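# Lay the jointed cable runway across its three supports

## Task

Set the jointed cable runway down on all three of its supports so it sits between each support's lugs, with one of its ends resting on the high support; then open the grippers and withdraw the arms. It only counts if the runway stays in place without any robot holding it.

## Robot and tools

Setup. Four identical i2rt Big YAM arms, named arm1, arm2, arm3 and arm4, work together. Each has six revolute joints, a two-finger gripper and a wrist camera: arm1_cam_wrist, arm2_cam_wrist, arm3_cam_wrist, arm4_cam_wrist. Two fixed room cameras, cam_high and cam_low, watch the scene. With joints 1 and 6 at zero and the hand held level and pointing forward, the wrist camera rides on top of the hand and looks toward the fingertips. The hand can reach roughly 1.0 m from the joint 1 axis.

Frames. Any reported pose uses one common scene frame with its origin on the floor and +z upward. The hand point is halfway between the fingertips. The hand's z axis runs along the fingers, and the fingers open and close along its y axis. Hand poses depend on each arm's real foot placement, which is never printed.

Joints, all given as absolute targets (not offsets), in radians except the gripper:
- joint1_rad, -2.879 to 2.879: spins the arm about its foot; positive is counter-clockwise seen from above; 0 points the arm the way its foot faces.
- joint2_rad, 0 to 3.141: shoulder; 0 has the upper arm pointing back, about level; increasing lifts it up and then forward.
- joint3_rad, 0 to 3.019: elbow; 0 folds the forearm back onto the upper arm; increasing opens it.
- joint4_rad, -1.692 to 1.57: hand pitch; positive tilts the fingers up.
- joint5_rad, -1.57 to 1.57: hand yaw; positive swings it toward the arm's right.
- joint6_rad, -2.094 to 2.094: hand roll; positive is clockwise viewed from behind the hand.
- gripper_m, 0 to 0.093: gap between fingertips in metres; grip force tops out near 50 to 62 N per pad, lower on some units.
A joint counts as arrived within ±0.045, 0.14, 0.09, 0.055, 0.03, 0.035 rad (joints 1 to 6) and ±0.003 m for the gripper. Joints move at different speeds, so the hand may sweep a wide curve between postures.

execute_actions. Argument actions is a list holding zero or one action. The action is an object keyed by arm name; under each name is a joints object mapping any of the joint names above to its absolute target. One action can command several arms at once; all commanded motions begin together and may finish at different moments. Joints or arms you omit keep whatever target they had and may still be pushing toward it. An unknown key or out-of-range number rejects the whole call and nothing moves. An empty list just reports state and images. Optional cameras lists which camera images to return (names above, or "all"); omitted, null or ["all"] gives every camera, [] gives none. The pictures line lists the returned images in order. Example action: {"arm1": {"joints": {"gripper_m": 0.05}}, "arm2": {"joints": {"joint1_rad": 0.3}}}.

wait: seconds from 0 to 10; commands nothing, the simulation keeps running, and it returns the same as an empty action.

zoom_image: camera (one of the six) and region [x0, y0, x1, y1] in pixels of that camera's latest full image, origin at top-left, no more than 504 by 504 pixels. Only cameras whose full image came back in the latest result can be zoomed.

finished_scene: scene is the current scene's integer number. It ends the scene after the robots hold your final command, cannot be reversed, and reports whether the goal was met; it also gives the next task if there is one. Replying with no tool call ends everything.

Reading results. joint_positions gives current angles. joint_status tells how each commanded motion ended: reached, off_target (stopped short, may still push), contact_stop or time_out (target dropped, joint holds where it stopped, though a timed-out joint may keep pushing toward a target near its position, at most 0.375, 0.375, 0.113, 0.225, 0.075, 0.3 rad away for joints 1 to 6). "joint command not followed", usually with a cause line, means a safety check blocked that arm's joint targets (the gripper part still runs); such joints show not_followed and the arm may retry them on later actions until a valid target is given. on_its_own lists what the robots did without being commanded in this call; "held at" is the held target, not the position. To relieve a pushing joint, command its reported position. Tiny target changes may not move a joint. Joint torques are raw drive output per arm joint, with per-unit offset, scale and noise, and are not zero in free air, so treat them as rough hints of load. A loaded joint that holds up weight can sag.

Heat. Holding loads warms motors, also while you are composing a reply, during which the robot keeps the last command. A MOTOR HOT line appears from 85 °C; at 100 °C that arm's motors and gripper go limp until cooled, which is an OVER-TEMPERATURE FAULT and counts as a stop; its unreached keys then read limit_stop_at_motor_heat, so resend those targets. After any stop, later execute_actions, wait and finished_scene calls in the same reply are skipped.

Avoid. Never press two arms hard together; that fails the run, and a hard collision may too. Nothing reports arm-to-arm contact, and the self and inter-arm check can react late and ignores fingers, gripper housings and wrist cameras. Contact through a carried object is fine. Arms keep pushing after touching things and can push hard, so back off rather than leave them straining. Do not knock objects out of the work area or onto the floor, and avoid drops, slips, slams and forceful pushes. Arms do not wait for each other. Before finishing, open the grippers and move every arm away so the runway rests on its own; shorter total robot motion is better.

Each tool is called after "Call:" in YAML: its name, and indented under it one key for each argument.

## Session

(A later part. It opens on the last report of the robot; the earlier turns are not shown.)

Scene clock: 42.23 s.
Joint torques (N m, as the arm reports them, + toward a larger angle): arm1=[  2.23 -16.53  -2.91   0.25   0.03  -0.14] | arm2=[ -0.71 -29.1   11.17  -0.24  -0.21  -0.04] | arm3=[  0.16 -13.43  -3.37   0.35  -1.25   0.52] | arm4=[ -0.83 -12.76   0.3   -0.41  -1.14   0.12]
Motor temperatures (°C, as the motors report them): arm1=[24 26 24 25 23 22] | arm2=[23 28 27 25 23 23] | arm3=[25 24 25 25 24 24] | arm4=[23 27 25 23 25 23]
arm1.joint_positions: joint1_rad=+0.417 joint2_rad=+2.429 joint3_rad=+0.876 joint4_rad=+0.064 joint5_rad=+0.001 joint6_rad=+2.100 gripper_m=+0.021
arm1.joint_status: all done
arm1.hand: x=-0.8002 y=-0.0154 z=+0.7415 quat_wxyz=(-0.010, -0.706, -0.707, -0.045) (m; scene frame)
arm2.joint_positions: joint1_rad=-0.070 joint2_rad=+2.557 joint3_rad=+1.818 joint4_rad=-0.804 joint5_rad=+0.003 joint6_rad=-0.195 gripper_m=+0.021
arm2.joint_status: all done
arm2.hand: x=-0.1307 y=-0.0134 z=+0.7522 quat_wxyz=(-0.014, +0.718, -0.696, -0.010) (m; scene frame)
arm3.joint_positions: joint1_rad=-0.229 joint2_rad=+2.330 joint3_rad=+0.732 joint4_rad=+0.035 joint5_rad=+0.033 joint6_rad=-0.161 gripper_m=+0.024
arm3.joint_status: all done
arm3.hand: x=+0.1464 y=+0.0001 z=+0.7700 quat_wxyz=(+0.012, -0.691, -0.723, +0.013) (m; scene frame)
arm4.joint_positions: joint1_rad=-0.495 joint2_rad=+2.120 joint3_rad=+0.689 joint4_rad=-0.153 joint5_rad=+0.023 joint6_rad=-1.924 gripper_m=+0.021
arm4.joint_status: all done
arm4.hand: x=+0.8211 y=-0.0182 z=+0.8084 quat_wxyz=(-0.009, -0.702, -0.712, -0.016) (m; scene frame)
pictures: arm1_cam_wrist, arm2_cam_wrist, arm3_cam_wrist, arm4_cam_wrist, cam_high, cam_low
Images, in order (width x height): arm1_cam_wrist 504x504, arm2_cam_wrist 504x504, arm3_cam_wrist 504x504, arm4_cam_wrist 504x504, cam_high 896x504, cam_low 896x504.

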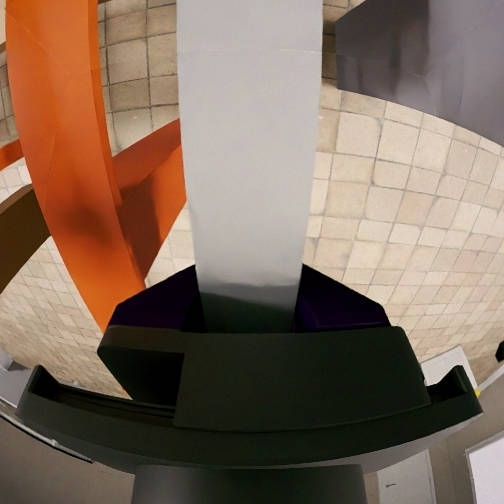

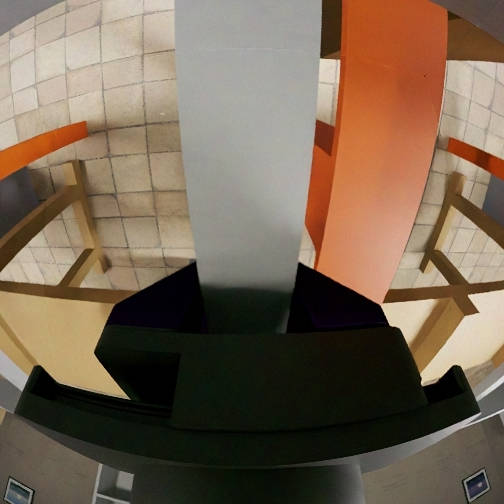

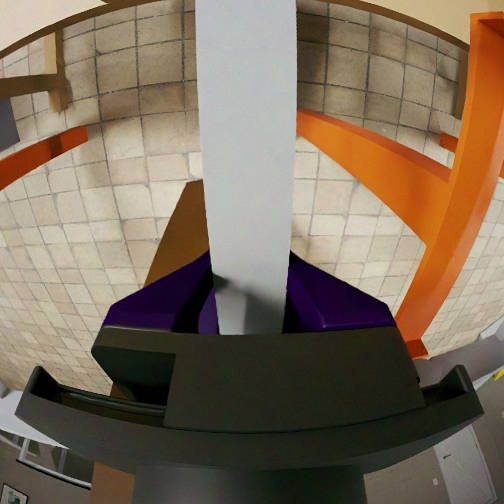

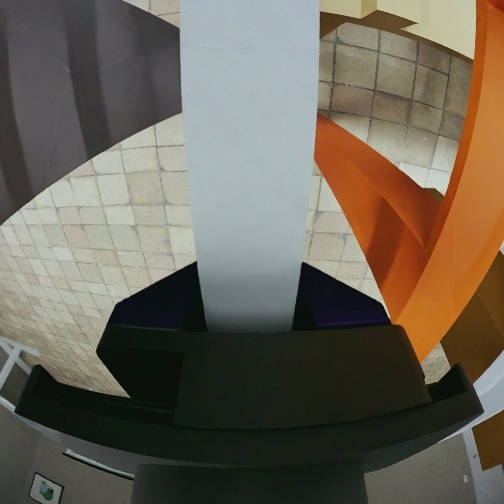

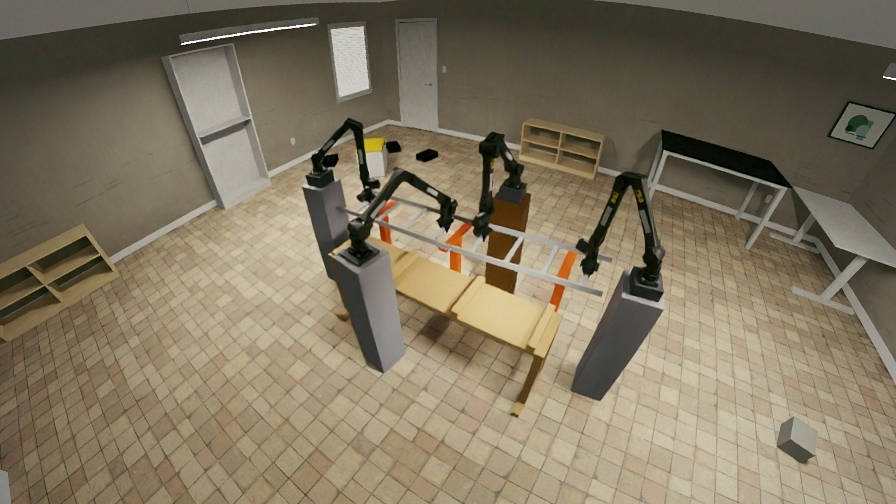

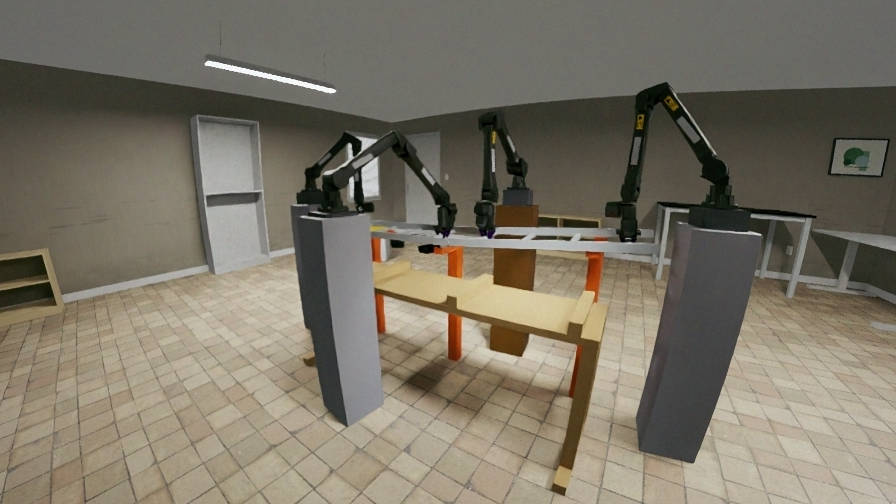

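Call:
execute_actions:
  actions:
    - {"arm1":{"joints":{"joint2_rad":2.47,"joint3_rad":0.87,"joint4_rad":0.09}},"arm2":{"joints":{"joint2_rad":2.53,"joint3_rad":1.89,"joint4_rad":-0.8}},"arm3":{"joints":{"joint2_rad":2.37,"joint3_rad":0.72,"joint4_rad":0.1}},"arm4":{"joints":{"joint2_rad":2.17,"joint3_rad":0.69,"joint4_rad":-0.1}}}
  cameras: ["cam_high","cam_low"]

Call:
zoom_image:
  camera: "cam_high"
  region: [340,180,630,330]

Call:
zoom_image:
  camera: "cam_low"
  region: [360,200,680,280]

Scene clock: 43.33 s.
Joint torques (N m, as the arm reports them, + toward a larger angle): arm1=[  2.32 -17.1   -3.81   0.15   0.05  -0.14] | arm2=[ -0.3  -28.37  10.32   0.09  -0.23  -0.05] | arm3=[  0.   -13.48  -3.99   0.2   -1.26   0.53] | arm4=[ -0.82 -13.08  -1.25  -0.46  -1.14   0.12]
Motor temperatures (°C, as the motors report them): arm1=[24 26 24 25 23 22] | arm2=[23 28 27 25 23 23] | arm3=[25 24 24 25 24 24] | arm4=[23 27 25 23 25 23]
arm1.joint_positions: joint1_rad=+0.417 joint2_rad=+2.500 joint3_rad=+0.913 joint4_rad=+0.098 joint5_rad=+0.002 joint6_rad=+2.100 gripper_m=+0.021
arm1.joint_status: all done
arm1.hand: x=-0.8005 y=-0.0153 z=+0.7175 quat_wxyz=(-0.010, -0.706, -0.707, -0.045) (m; scene frame)
arm2.joint_positions: joint1_rad=-0.069 joint2_rad=+2.608 joint3_rad=+1.837 joint4_rad=-0.769 joint5_rad=+0.004 joint6_rad=-0.195 gripper_m=+0.021
arm2.joint_status: all done
arm2.hand: x=-0.1309 y=-0.0131 z=+0.7254 quat_wxyz=(-0.016, +0.718, -0.696, -0.011) (m; scene frame)
arm3.joint_positions: joint1_rad=-0.229 joint2_rad=+2.418 joint3_rad=+0.764 joint4_rad=+0.098 joint5_rad=+0.033 joint6_rad=-0.162 gripper_m=+0.024
arm3.joint_status: all done
arm3.hand: x=+0.1463 y=+0.0010 z=+0.7430 quat_wxyz=(+0.010, -0.690, -0.723, +0.016) (m; scene frame)
arm4.joint_positions: joint1_rad=-0.495 joint2_rad=+2.205 joint3_rad=+0.710 joint4_rad=-0.083 joint5_rad=+0.022 joint6_rad=-1.924 gripper_m=+0.021
arm4.joint_status: all done
arm4.hand: x=+0.8209 y=-0.0182 z=+0.7828 quat_wxyz=(-0.007, -0.702, -0.712, -0.015) (m; scene frame)
pictures: cam_high, cam_low
Images, in order (width x height): cam_high 896x504, cam_low 896x504.

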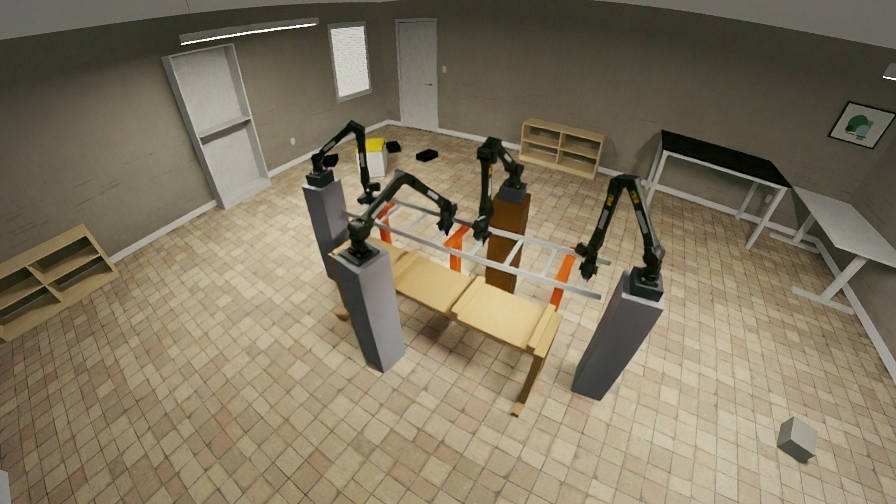

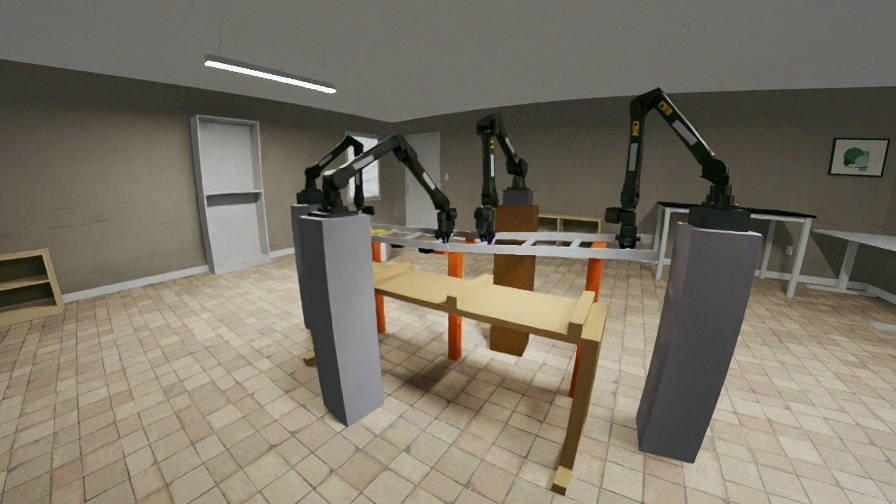

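Region (340, 180, 630, 330) of cam_high's 896x504 image, scaled by 1.738, with more detail than that image has; it fills the top 261 rows of this view, and the rest is white.

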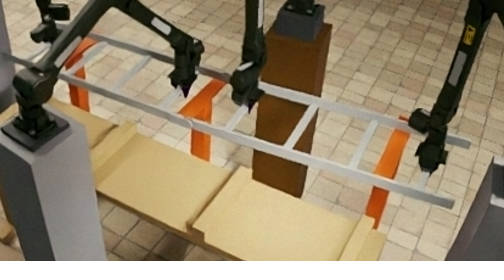

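Region (360, 200, 680, 280) of cam_low's 896x504 image, scaled by 1.575, with more detail than that image has; it fills the top 126 rows of this view, and the rest is white.

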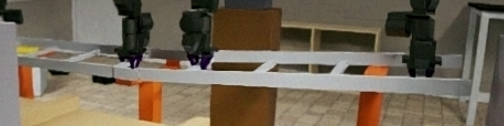

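Call:
execute_actions:
  actions: []
  cameras: ["arm2_cam_wrist","arm3_cam_wrist","arm4_cam_wrist","cam_low","cam_high"]

Call:
zoom_image:
  camera: "cam_low"
  region: [540,220,680,290]

Call:
zoom_image:
  camera: "cam_high"
  region: [520,230,620,310]

Scene clock: 43.87 s.
Joint torques (N m, as the arm reports them, + toward a larger angle): arm1=[  2.58 -16.98  -3.76   0.13   0.02  -0.14] | arm2=[ -0.71 -28.39  10.34  -0.02  -0.23  -0.04] | arm3=[  0.19 -13.4   -4.01   0.19  -1.27   0.53] | arm4=[ -0.88 -13.1   -1.32  -0.35  -1.13   0.14]
Motor temperatures (°C, as the motors report them): arm1=[24 26 24 25 23 22] | arm2=[23 28 27 25 23 23] | arm3=[25 24 24 25 24 24] | arm4=[23 27 25 23 25 23]
arm1.joint_positions: joint1_rad=+0.417 joint2_rad=+2.500 joint3_rad=+0.913 joint4_rad=+0.098 joint5_rad=+0.002 joint6_rad=+2.100 gripper_m=+0.021
arm1.joint_status: all done
arm1.hand: x=-0.8005 y=-0.0153 z=+0.7175 quat_wxyz=(-0.010, -0.706, -0.707, -0.045) (m; scene frame)
arm2.joint_positions: joint1_rad=-0.069 joint2_rad=+2.608 joint3_rad=+1.837 joint4_rad=-0.769 joint5_rad=+0.004 joint6_rad=-0.195 gripper_m=+0.021
arm2.joint_status: all done
arm2.hand: x=-0.1309 y=-0.0131 z=+0.7254 quat_wxyz=(-0.016, +0.718, -0.696, -0.011) (m; scene frame)
arm3.joint_positions: joint1_rad=-0.229 joint2_rad=+2.418 joint3_rad=+0.764 joint4_rad=+0.098 joint5_rad=+0.033 joint6_rad=-0.162 gripper_m=+0.024
arm3.joint_status: all done
arm3.hand: x=+0.1463 y=+0.0010 z=+0.7430 quat_wxyz=(+0.010, -0.690, -0.723, +0.016) (m; scene frame)
arm4.joint_positions: joint1_rad=-0.495 joint2_rad=+2.205 joint3_rad=+0.710 joint4_rad=-0.083 joint5_rad=+0.022 joint6_rad=-1.924 gripper_m=+0.021
arm4.joint_status: all done
arm4.hand: x=+0.8209 y=-0.0182 z=+0.7828 quat_wxyz=(-0.007, -0.702, -0.712, -0.015) (m; scene frame)
pictures: arm2_cam_wrist, arm3_cam_wrist, arm4_cam_wrist, cam_high, cam_low
Images, in order (width x height): arm2_cam_wrist 504x504, arm3_cam_wrist 504x504, arm4_cam_wrist 504x504, cam_high 896x504, cam_low 896x504.

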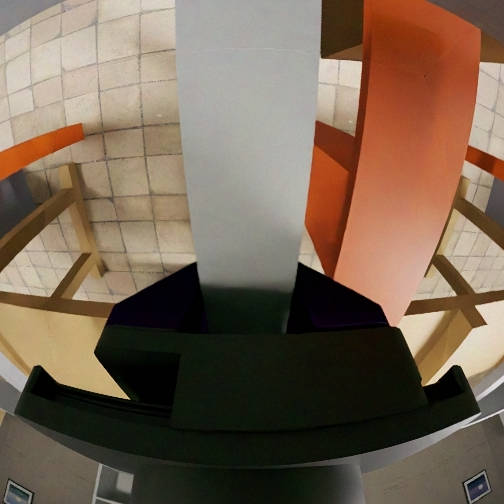

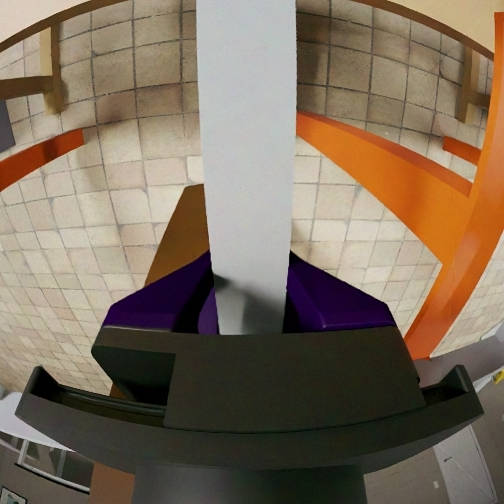

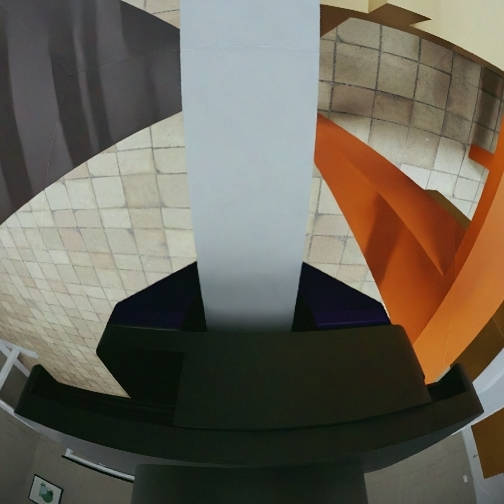

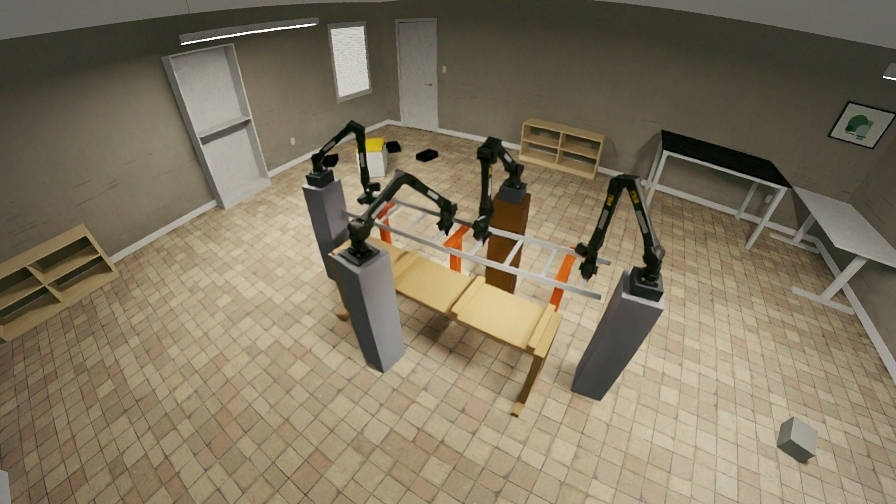

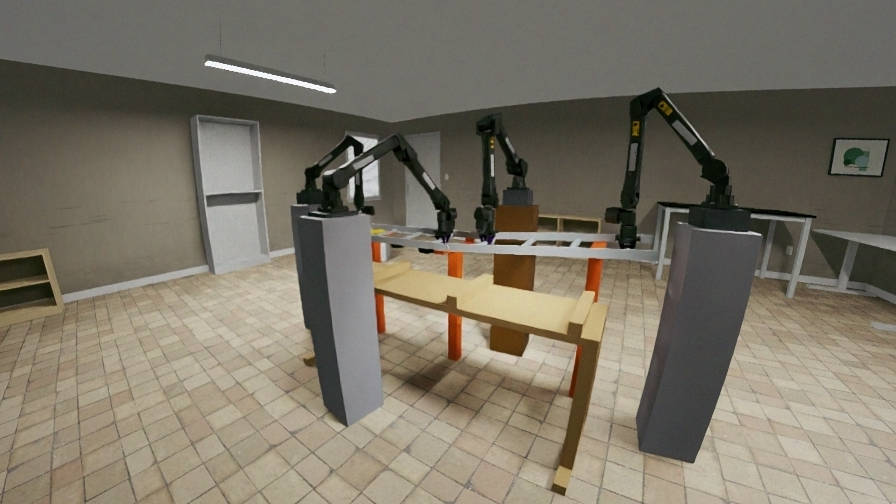

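Region (540, 220, 680, 290) of cam_low's 896x504 image, scaled by 3.600, with more detail than that image has.

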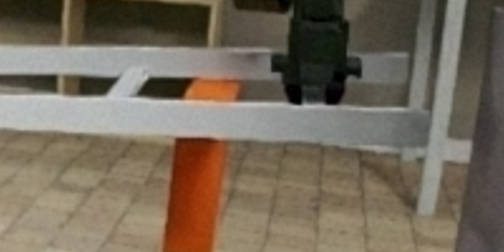

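Region (520, 230, 620, 310) of cam_high's 896x504 image, scaled by 5.040, with more detail than that image has; it fills the top 403 rows of this view, and the rest is white.

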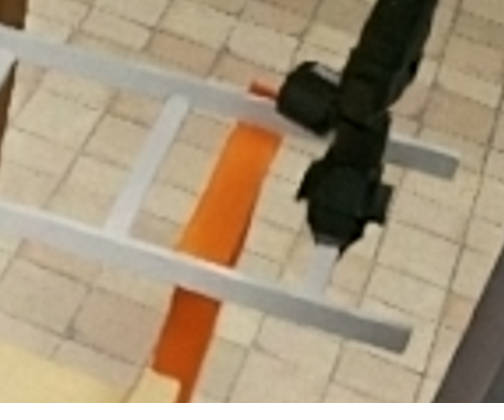

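Call:
execute_actions:
  actions:
    - {"arm1":{"joints":{"joint2_rad":2.52,"joint4_rad":0.14}},"arm2":{"joints":{"joint2_rad":2.58,"joint4_rad":-0.75}},"arm3":{"joints":{"joint2_rad":2.42,"joint4_rad":0.15}},"arm4":{"joints":{"joint2_rad":2.22,"joint4_rad":-0.05}}}
  cameras: ["cam_high","cam_low"]

Scene clock: 46.20 s.
Joint torques (N m, as the arm reports them, + toward a larger angle): arm1=[  2.69 -16.31  -4.91   0.25   0.05  -0.15] | arm2=[ -0.61 -26.28   9.93   0.54  -0.25  -0.05] | arm3=[  0.29 -12.91  -4.92   0.23  -1.27   0.57] | arm4=[ -0.8  -12.61  -2.21  -0.33  -1.54   0.14]
Motor temperatures (°C, as the motors report them): arm1=[24 26 24 25 23 22] | arm2=[23 28 27 25 23 23] | arm3=[25 24 24 25 25 24] | arm4=[23 27 25 23 25 23]
arm1.joint_positions: joint1_rad=+0.417 joint2_rad=+2.539 joint3_rad=+0.923 joint4_rad=+0.147 joint5_rad=+0.001 joint6_rad=+2.100 gripper_m=+0.021
arm1.joint_status: all done
arm1.hand: x=-0.8002 y=-0.0150 z=+0.7046 quat_wxyz=(-0.012, -0.705, -0.707, -0.054) (m; scene frame)
arm2.joint_positions: joint1_rad=-0.069 joint2_rad=+2.631 joint3_rad=+1.840 joint4_rad=-0.733 joint5_rad=+0.004 joint6_rad=-0.195 gripper_m=+0.021
arm2.joint_status: all done
arm2.hand: x=-0.1308 y=-0.0117 z=+0.7116 quat_wxyz=(-0.022, +0.718, -0.696, -0.015) (m; scene frame)
arm3.joint_positions: joint1_rad=-0.229 joint2_rad=+2.460 joint3_rad=+0.771 joint4_rad=+0.148 joint5_rad=+0.033 joint6_rad=-0.166 gripper_m=+0.024
arm3.joint_status: all done
arm3.hand: x=+0.1464 y=+0.0024 z=+0.7305 quat_wxyz=(+0.005, -0.689, -0.724, +0.022) (m; scene frame)
arm4.joint_positions: joint1_rad=-0.495 joint2_rad=+2.246 joint3_rad=+0.717 joint4_rad=-0.035 joint5_rad=+0.031 joint6_rad=-1.926 gripper_m=+0.021
arm4.joint_status: all done
arm4.hand: x=+0.8204 y=-0.0165 z=+0.7705 quat_wxyz=(+0.002, -0.702, -0.712, -0.016) (m; scene frame)
pictures: cam_high, cam_low
Images, in order (width x height): cam_high 896x504, cam_low 896x504.

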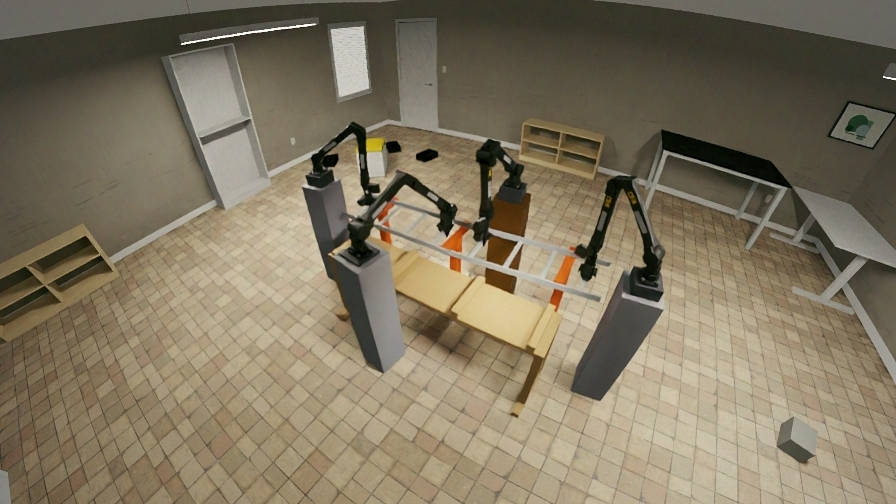

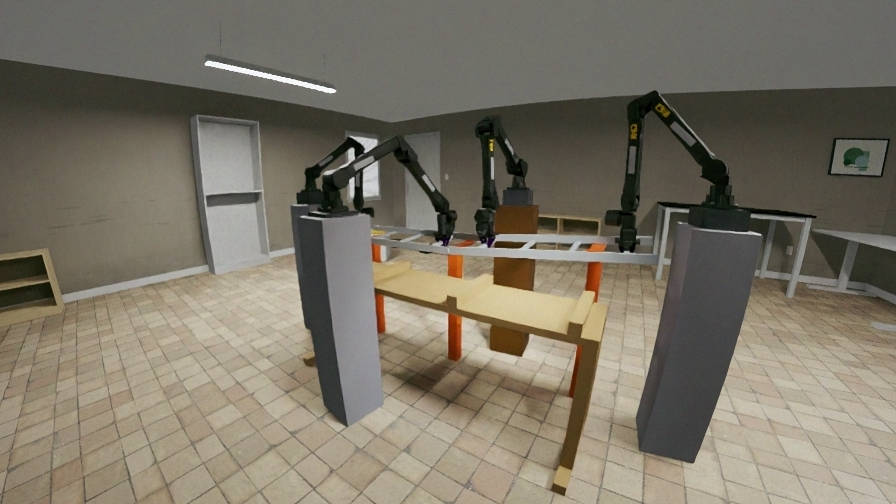

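Call:
execute_actions:
  actions:
    - {"arm1":{"joints":{"joint2_rad":2.57,"joint4_rad":0.19}},"arm2":{"joints":{"joint2_rad":2.63,"joint4_rad":-0.70}},"arm3":{"joints":{"joint2_rad":2.48,"joint4_rad":0.21}},"arm4":{"joints":{"joint2_rad":2.28,"joint4_rad":0.01}}}
  cameras: ["cam_high","cam_low"]

Call:
zoom_image:
  camera: "cam_low"
  region: [360,200,680,320]

Call:
zoom_image:
  camera: "cam_high"
  region: [340,170,640,320]

Scene clock: 47.03 s.
Joint torques (N m, as the arm reports them, + toward a larger angle): arm1=[  2.66 -15.69  -5.92  -0.16   0.4   -0.15] | arm2=[ -0.68 -25.02   9.38   0.08   0.07  -0.02] | arm3=[  0.29 -12.38  -5.86   0.3   -1.28   0.66] | arm4=[ -0.62 -10.16  -2.36   0.3   -2.26   0.18]
Motor temperatures (°C, as the motors report them): arm1=[24 26 24 25 23 22] | arm2=[23 28 27 25 23 23] | arm3=[25 24 24 25 25 24] | arm4=[23 27 25 23 25 23]
arm1.joint_positions: joint1_rad=+0.417 joint2_rad=+2.578 joint3_rad=+0.932 joint4_rad=+0.206 joint5_rad=-0.009 joint6_rad=+2.100 gripper_m=+0.021
arm1.joint_status: all done
arm1.hand: x=-0.7996 y=-0.0125 z=+0.6925 quat_wxyz=(-0.011, -0.704, -0.706, -0.070) (m; scene frame)
arm2.joint_positions: joint1_rad=-0.069 joint2_rad=+2.661 joint3_rad=+1.845 joint4_rad=-0.672 joint5_rad=-0.003 joint6_rad=-0.198 gripper_m=+0.021
arm2.joint_status: all done
arm2.hand: x=-0.1312 y=-0.0062 z=+0.6943 quat_wxyz=(-0.035, +0.718, -0.694, -0.028) (m; scene frame)
arm3.joint_positions: joint1_rad=-0.230 joint2_rad=+2.513 joint3_rad=+0.778 joint4_rad=+0.208 joint5_rad=+0.033 joint6_rad=-0.173 gripper_m=+0.024
arm3.joint_status: all done
arm3.hand: x=+0.1465 y=+0.0073 z=+0.7150 quat_wxyz=(+0.002, -0.687, -0.726, +0.027) (m; scene frame)
arm4.joint_positions: joint1_rad=-0.495 joint2_rad=+2.267 joint3_rad=+0.717 joint4_rad=+0.008 joint5_rad=+0.046 joint6_rad=-1.929 gripper_m=+0.021
arm4.joint_status: all done
arm4.hand: x=+0.8189 y=-0.0131 z=+0.7643 quat_wxyz=(+0.015, -0.701, -0.713, -0.018) (m; scene frame)
pictures: cam_high, cam_low
Images, in order (width x height): cam_high 896x504, cam_low 896x504.

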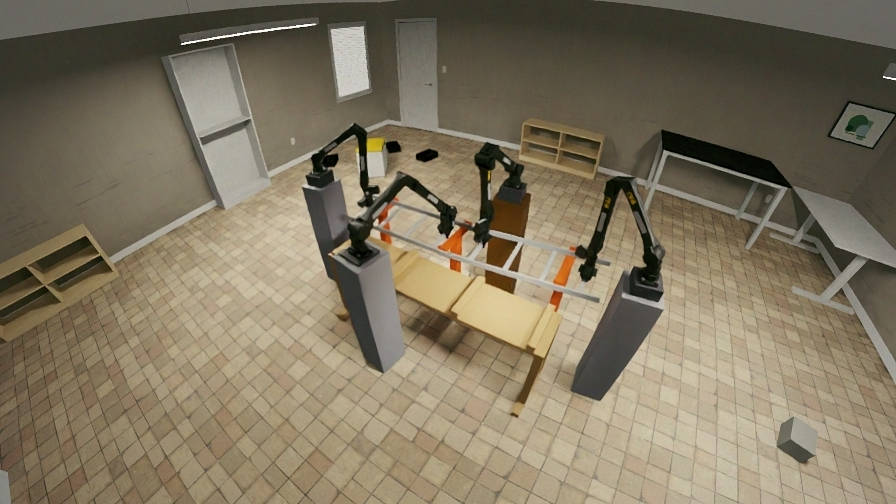

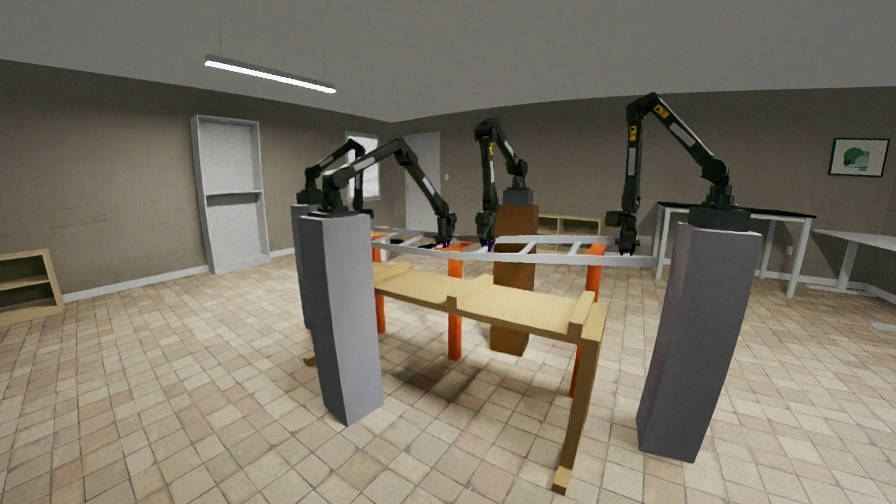

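Region (360, 200, 680, 320) of cam_low's 896x504 image, scaled by 1.575, with more detail than that image has; it fills the top 189 rows of this view, and the rest is white.

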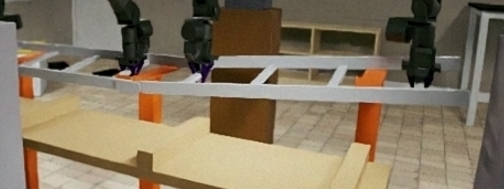

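Region (340, 170, 640, 320) of cam_high's 896x504 image, scaled by 1.680, with more detail than that image has.

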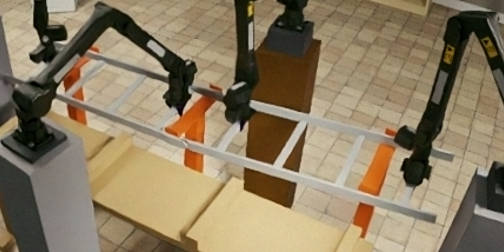

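Call:
execute_actions:
  actions:
    - {"arm1":{"joints":{"joint2_rad":2.62,"joint4_rad":0.22}},"arm2":{"joints":{"joint2_rad":2.65,"joint3_rad":1.80,"joint4_rad":-0.68}},"arm3":{"joints":{"joint2_rad":2.56,"joint3_rad":0.80,"joint4_rad":0.22}},"arm4":{"joints":{"joint2_rad":2.26}}}
  cameras: ["cam_high","cam_low"]

Call:
zoom_image:
  camera: "cam_high"
  region: [340,170,640,320]

Scene clock: 49.03 s.
Joint torques (N m, as the arm reports them, + toward a larger angle): arm1=[  3.24 -14.84  -6.82  -0.73   0.31  -0.09] | arm2=[ -0.67 -25.17   3.5   -1.     0.29   0.01] | arm3=[ 0.66 -9.97 -2.15  0.74 -1.27  0.73] | arm4=[ -0.82 -11.33  -2.38   0.13  -1.95   0.23]
Motor temperatures (°C, as the motors report them): arm1=[24 26 24 25 23 22] | arm2=[23 28 27 25 23 23] | arm3=[25 24 24 25 25 24] | arm4=[23 27 25 23 26 23]
arm1.joint_positions: joint1_rad=+0.409 joint2_rad=+2.617 joint3_rad=+0.939 joint4_rad=+0.250 joint5_rad=-0.007 joint6_rad=+2.095 gripper_m=+0.021
arm1.joint_status: all done
arm1.hand: x=-0.8010 y=-0.0175 z=+0.6799 quat_wxyz=(-0.014, -0.705, -0.705, -0.075) (m; scene frame)
arm2.joint_positions: joint1_rad=-0.069 joint2_rad=+2.685 joint3_rad=+1.833 joint4_rad=-0.617 joint5_rad=-0.009 joint6_rad=-0.202 gripper_m=+0.021
arm2.joint_status: joint4_rad time_out (moved +0.055 of -0.008); the others done
arm2.on_its_own: joint4_rad reads -0.617 and still pushes toward -0.680 since a time_out
arm2.hand: x=-0.1326 y=-0.0086 z=+0.6769 quat_wxyz=(-0.041, +0.719, -0.692, -0.036) (m; scene frame)
arm3.joint_positions: joint1_rad=-0.233 joint2_rad=+2.557 joint3_rad=+0.814 joint4_rad=+0.208 joint5_rad=+0.033 joint6_rad=-0.180 gripper_m=+0.024
arm3.joint_status: all done
arm3.hand: x=+0.1452 y=+0.0053 z=+0.7001 quat_wxyz=(+0.004, -0.686, -0.728, +0.024) (m; scene frame)
arm4.joint_positions: joint1_rad=-0.493 joint2_rad=+2.265 joint3_rad=+0.718 joint4_rad=+0.014 joint5_rad=+0.039 joint6_rad=-1.933 gripper_m=+0.021
arm4.joint_status: all done
arm4.hand: x=+0.8158 y=-0.0139 z=+0.7648 quat_wxyz=(+0.017, -0.699, -0.715, -0.013) (m; scene frame)
pictures: cam_high, cam_low
Images, in order (width x height): cam_high 896x504, cam_low 896x504.

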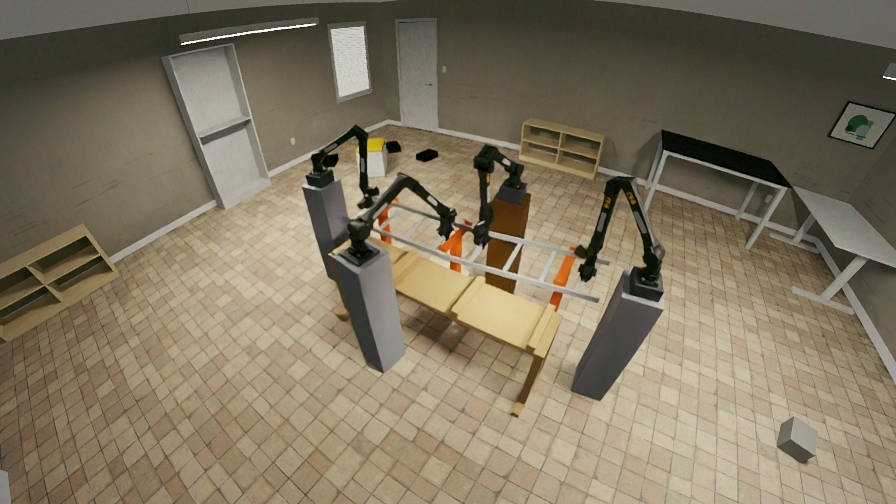

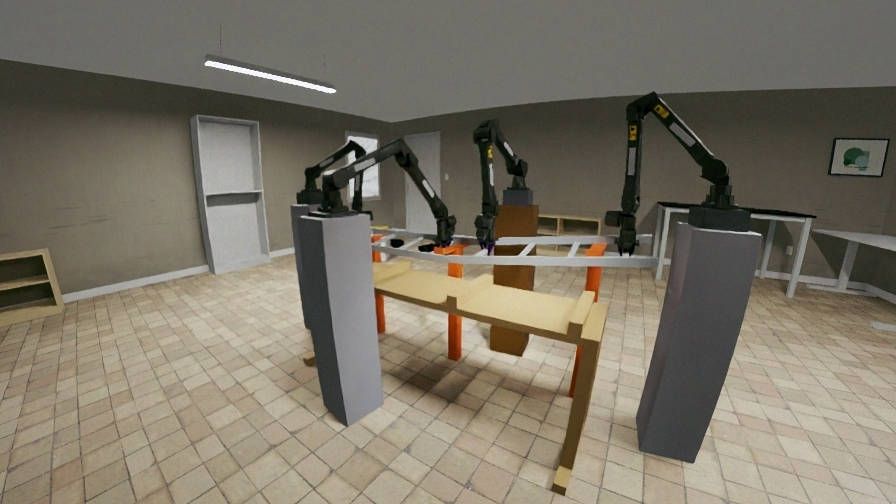

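Region (340, 170, 640, 320) of cam_high's 896x504 image, scaled by 1.680, with more detail than that image has.

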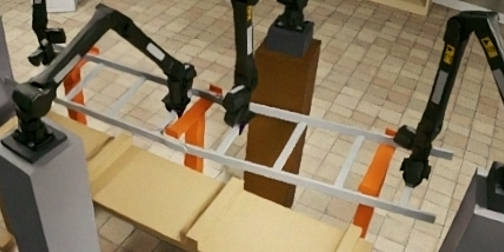

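Still descending.

Call:
execute_actions:
  actions:
    - {"arm1":{"joints":{"joint2_rad":2.67,"joint4_rad":0.27}},"arm2":{"joints":{"joint2_rad":2.69,"joint3_rad":1.76,"joint4_rad":-0.63}},"arm3":{"joints":{"joint2_rad":2.63,"joint3_rad":0.83,"joint4_rad":0.24}}}
  cameras: ["cam_high","cam_low"]

Call:
zoom_image:
  camera: "cam_high"
  region: [340,170,640,320]

Call:
zoom_image:
  camera: "cam_low"
  region: [360,200,560,300]

Scene clock: 49.83 s.
Joint torques (N m, as the arm reports them, + toward a larger angle): arm1=[  3.34 -13.09  -7.23  -0.85   0.41  -0.14] | arm2=[ -0.69 -22.03   2.24  -1.24   0.32   0.02] | arm3=[ 0.68 -6.19 -0.41  1.55 -1.27  0.75] | arm4=[ -1.32 -12.32  -2.92  -0.22  -1.95   0.2 ]
Motor temperatures (°C, as the motors report them): arm1=[24 26 24 25 23 22] | arm2=[23 28 27 25 23 23] | arm3=[25 24 24 25 25 24] | arm4=[23 27 25 23 26 23]
arm1.joint_positions: joint1_rad=+0.408 joint2_rad=+2.644 joint3_rad=+0.942 joint4_rad=+0.303 joint5_rad=-0.010 joint6_rad=+2.098 gripper_m=+0.021
arm1.joint_status: all done
arm1.hand: x=-0.8000 y=-0.0167 z=+0.6723 quat_wxyz=(-0.017, -0.706, -0.703, -0.089) (m; scene frame)
arm2.joint_positions: joint1_rad=-0.069 joint2_rad=+2.685 joint3_rad=+1.808 joint4_rad=-0.559 joint5_rad=-0.010 joint6_rad=-0.203 gripper_m=+0.021
arm2.joint_status: joint4_rad off_target (ended at -0.559, target -0.630); the others done
arm2.on_its_own: joint4_rad reads -0.559 and still pushes toward -0.630 since a time_out
arm2.hand: x=-0.1326 y=-0.0078 z=+0.6716 quat_wxyz=(-0.054, +0.719, -0.692, -0.046) (m; scene frame)
arm3.joint_positions: joint1_rad=-0.233 joint2_rad=+2.572 joint3_rad=+0.823 joint4_rad=+0.212 joint5_rad=+0.033 joint6_rad=-0.181 gripper_m=+0.024
arm3.joint_status: all done
arm3.hand: x=+0.1453 y=+0.0055 z=+0.6951 quat_wxyz=(+0.005, -0.685, -0.728, +0.024) (m; scene frame)
arm4.joint_positions: joint1_rad=-0.489 joint2_rad=+2.281 joint3_rad=+0.723 joint4_rad=+0.024 joint5_rad=+0.039 joint6_rad=-1.932 gripper_m=+0.021
arm4.joint_status: not commanded
arm4.hand: x=+0.8162 y=-0.0155 z=+0.7599 quat_wxyz=(+0.016, -0.698, -0.716, -0.013) (m; scene frame)
pictures: cam_high, cam_low
Images, in order (width x height): cam_high 896x504, cam_low 896x504.

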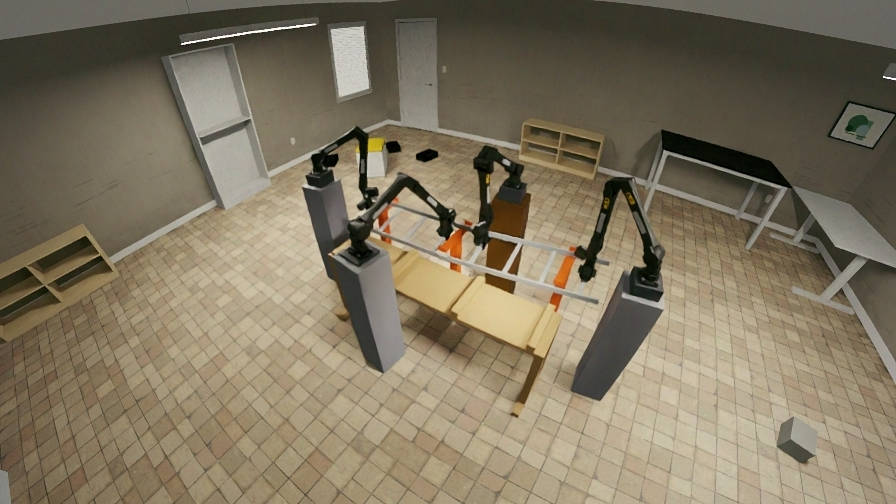

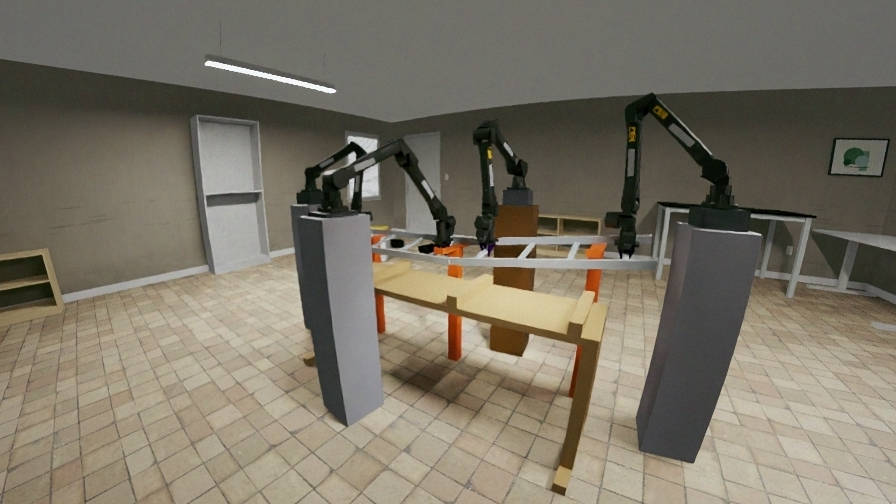

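Region (340, 170, 640, 320) of cam_high's 896x504 image, scaled by 1.680, with more detail than that image has.

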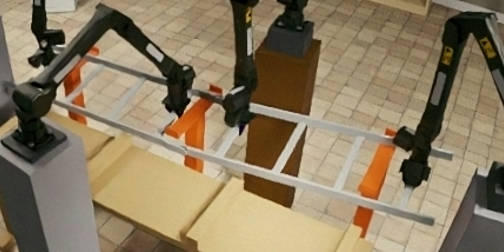

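Region (360, 200, 560, 300) of cam_low's 896x504 image, scaled by 2.520, with more detail than that image has.

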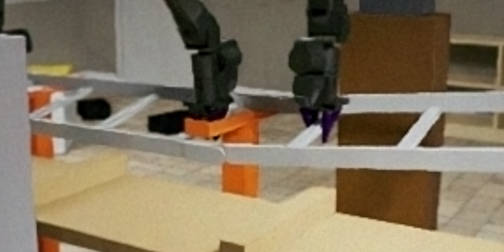

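Call:
execute_actions:
  actions:
    - {"arm1":{"joints":{"gripper_m":0.07,"joint2_rad":2.62}},"arm2":{"joints":{"gripper_m":0.07,"joint2_rad":2.63,"joint4_rad":-0.58}},"arm3":{"joints":{"gripper_m":0.07,"joint2_rad":2.55}},"arm4":{"joints":{"gripper_m":0.07,"joint2_rad":2.24}}}
  cameras: ["cam_high","cam_low"]

Call:
zoom_image:
  camera: "cam_high"
  region: [340,170,640,320]

Scene clock: 50.83 s.
Joint torques (N m, as the arm reports them, + toward a larger angle): arm1=[  0.3  -14.19  -3.33   0.04  -0.17  -0.14] | arm2=[ -1.2  -22.94   6.05   1.09   0.13   0.  ] | arm3=[ -0.61 -11.76  -0.61   0.98  -0.26   0.2 ] | arm4=[ -0.98 -11.37  -0.21  -0.19  -0.24   0.21]
Motor temperatures (°C, as the motors report them): arm1=[24 26 24 25 23 22] | arm2=[23 28 27 25 23 23] | arm3=[25 24 24 25 25 24] | arm4=[23 27 25 23 26 23]
arm1.joint_positions: joint1_rad=+0.443 joint2_rad=+2.616 joint3_rad=+0.893 joint4_rad=+0.282 joint5_rad=+0.007 joint6_rad=+2.099 gripper_m=+0.070
arm1.joint_status: all done
arm1.hand: x=-0.8235 y=-0.0191 z=+0.6821 quat_wxyz=(-0.018, -0.695, -0.715, -0.068) (m; scene frame)
arm2.joint_positions: joint1_rad=-0.064 joint2_rad=+2.639 joint3_rad=+1.756 joint4_rad=-0.575 joint5_rad=-0.005 joint6_rad=-0.200 gripper_m=+0.070
arm2.joint_status: all done
arm2.hand: x=-0.1375 y=-0.0194 z=+0.6864 quat_wxyz=(-0.047, +0.720, -0.691, -0.038) (m; scene frame)
arm3.joint_positions: joint1_rad=-0.219 joint2_rad=+2.570 joint3_rad=+0.826 joint4_rad=+0.224 joint5_rad=+0.005 joint6_rad=-0.131 gripper_m=+0.070
arm3.joint_status: all done
arm3.hand: x=+0.1538 y=-0.0014 z=+0.6956 quat_wxyz=(-0.013, -0.698, -0.716, +0.022) (m; scene frame)
arm4.joint_positions: joint1_rad=-0.493 joint2_rad=+2.248 joint3_rad=+0.691 joint4_rad=+0.024 joint5_rad=+0.003 joint6_rad=-1.931 gripper_m=+0.070
arm4.joint_status: all done
arm4.hand: x=+0.8210 y=-0.0226 z=+0.7697 quat_wxyz=(+0.010, -0.699, -0.715, +0.004) (m; scene frame)
pictures: cam_high, cam_low
Images, in order (width x height): cam_high 896x504, cam_low 896x504.

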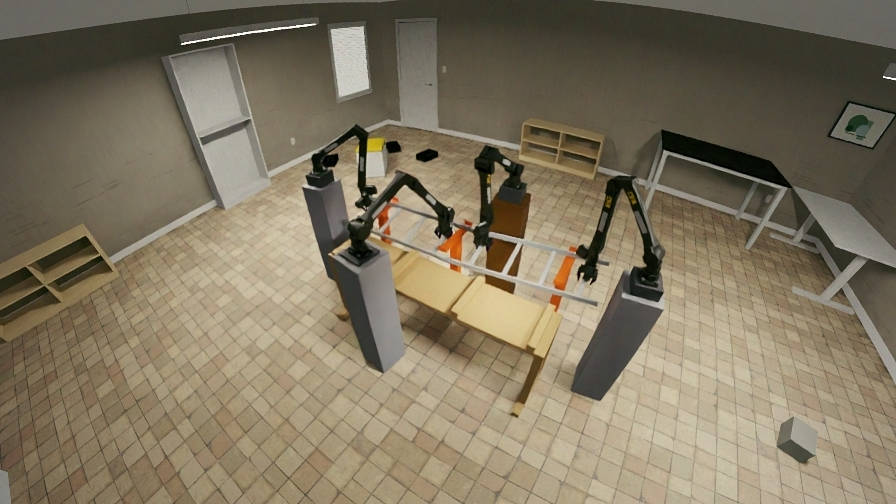

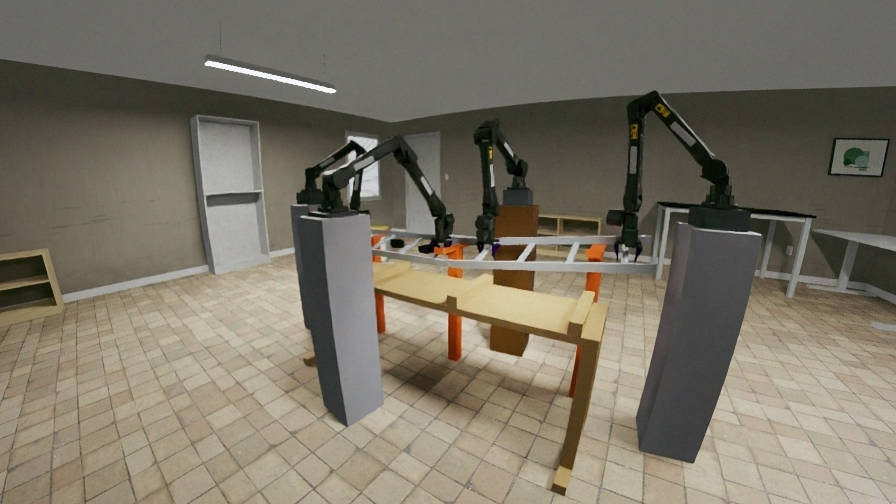

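Region (340, 170, 640, 320) of cam_high's 896x504 image, scaled by 1.680, with more detail than that image has.

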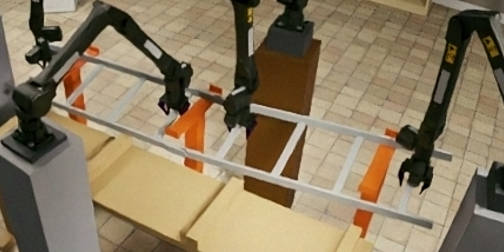

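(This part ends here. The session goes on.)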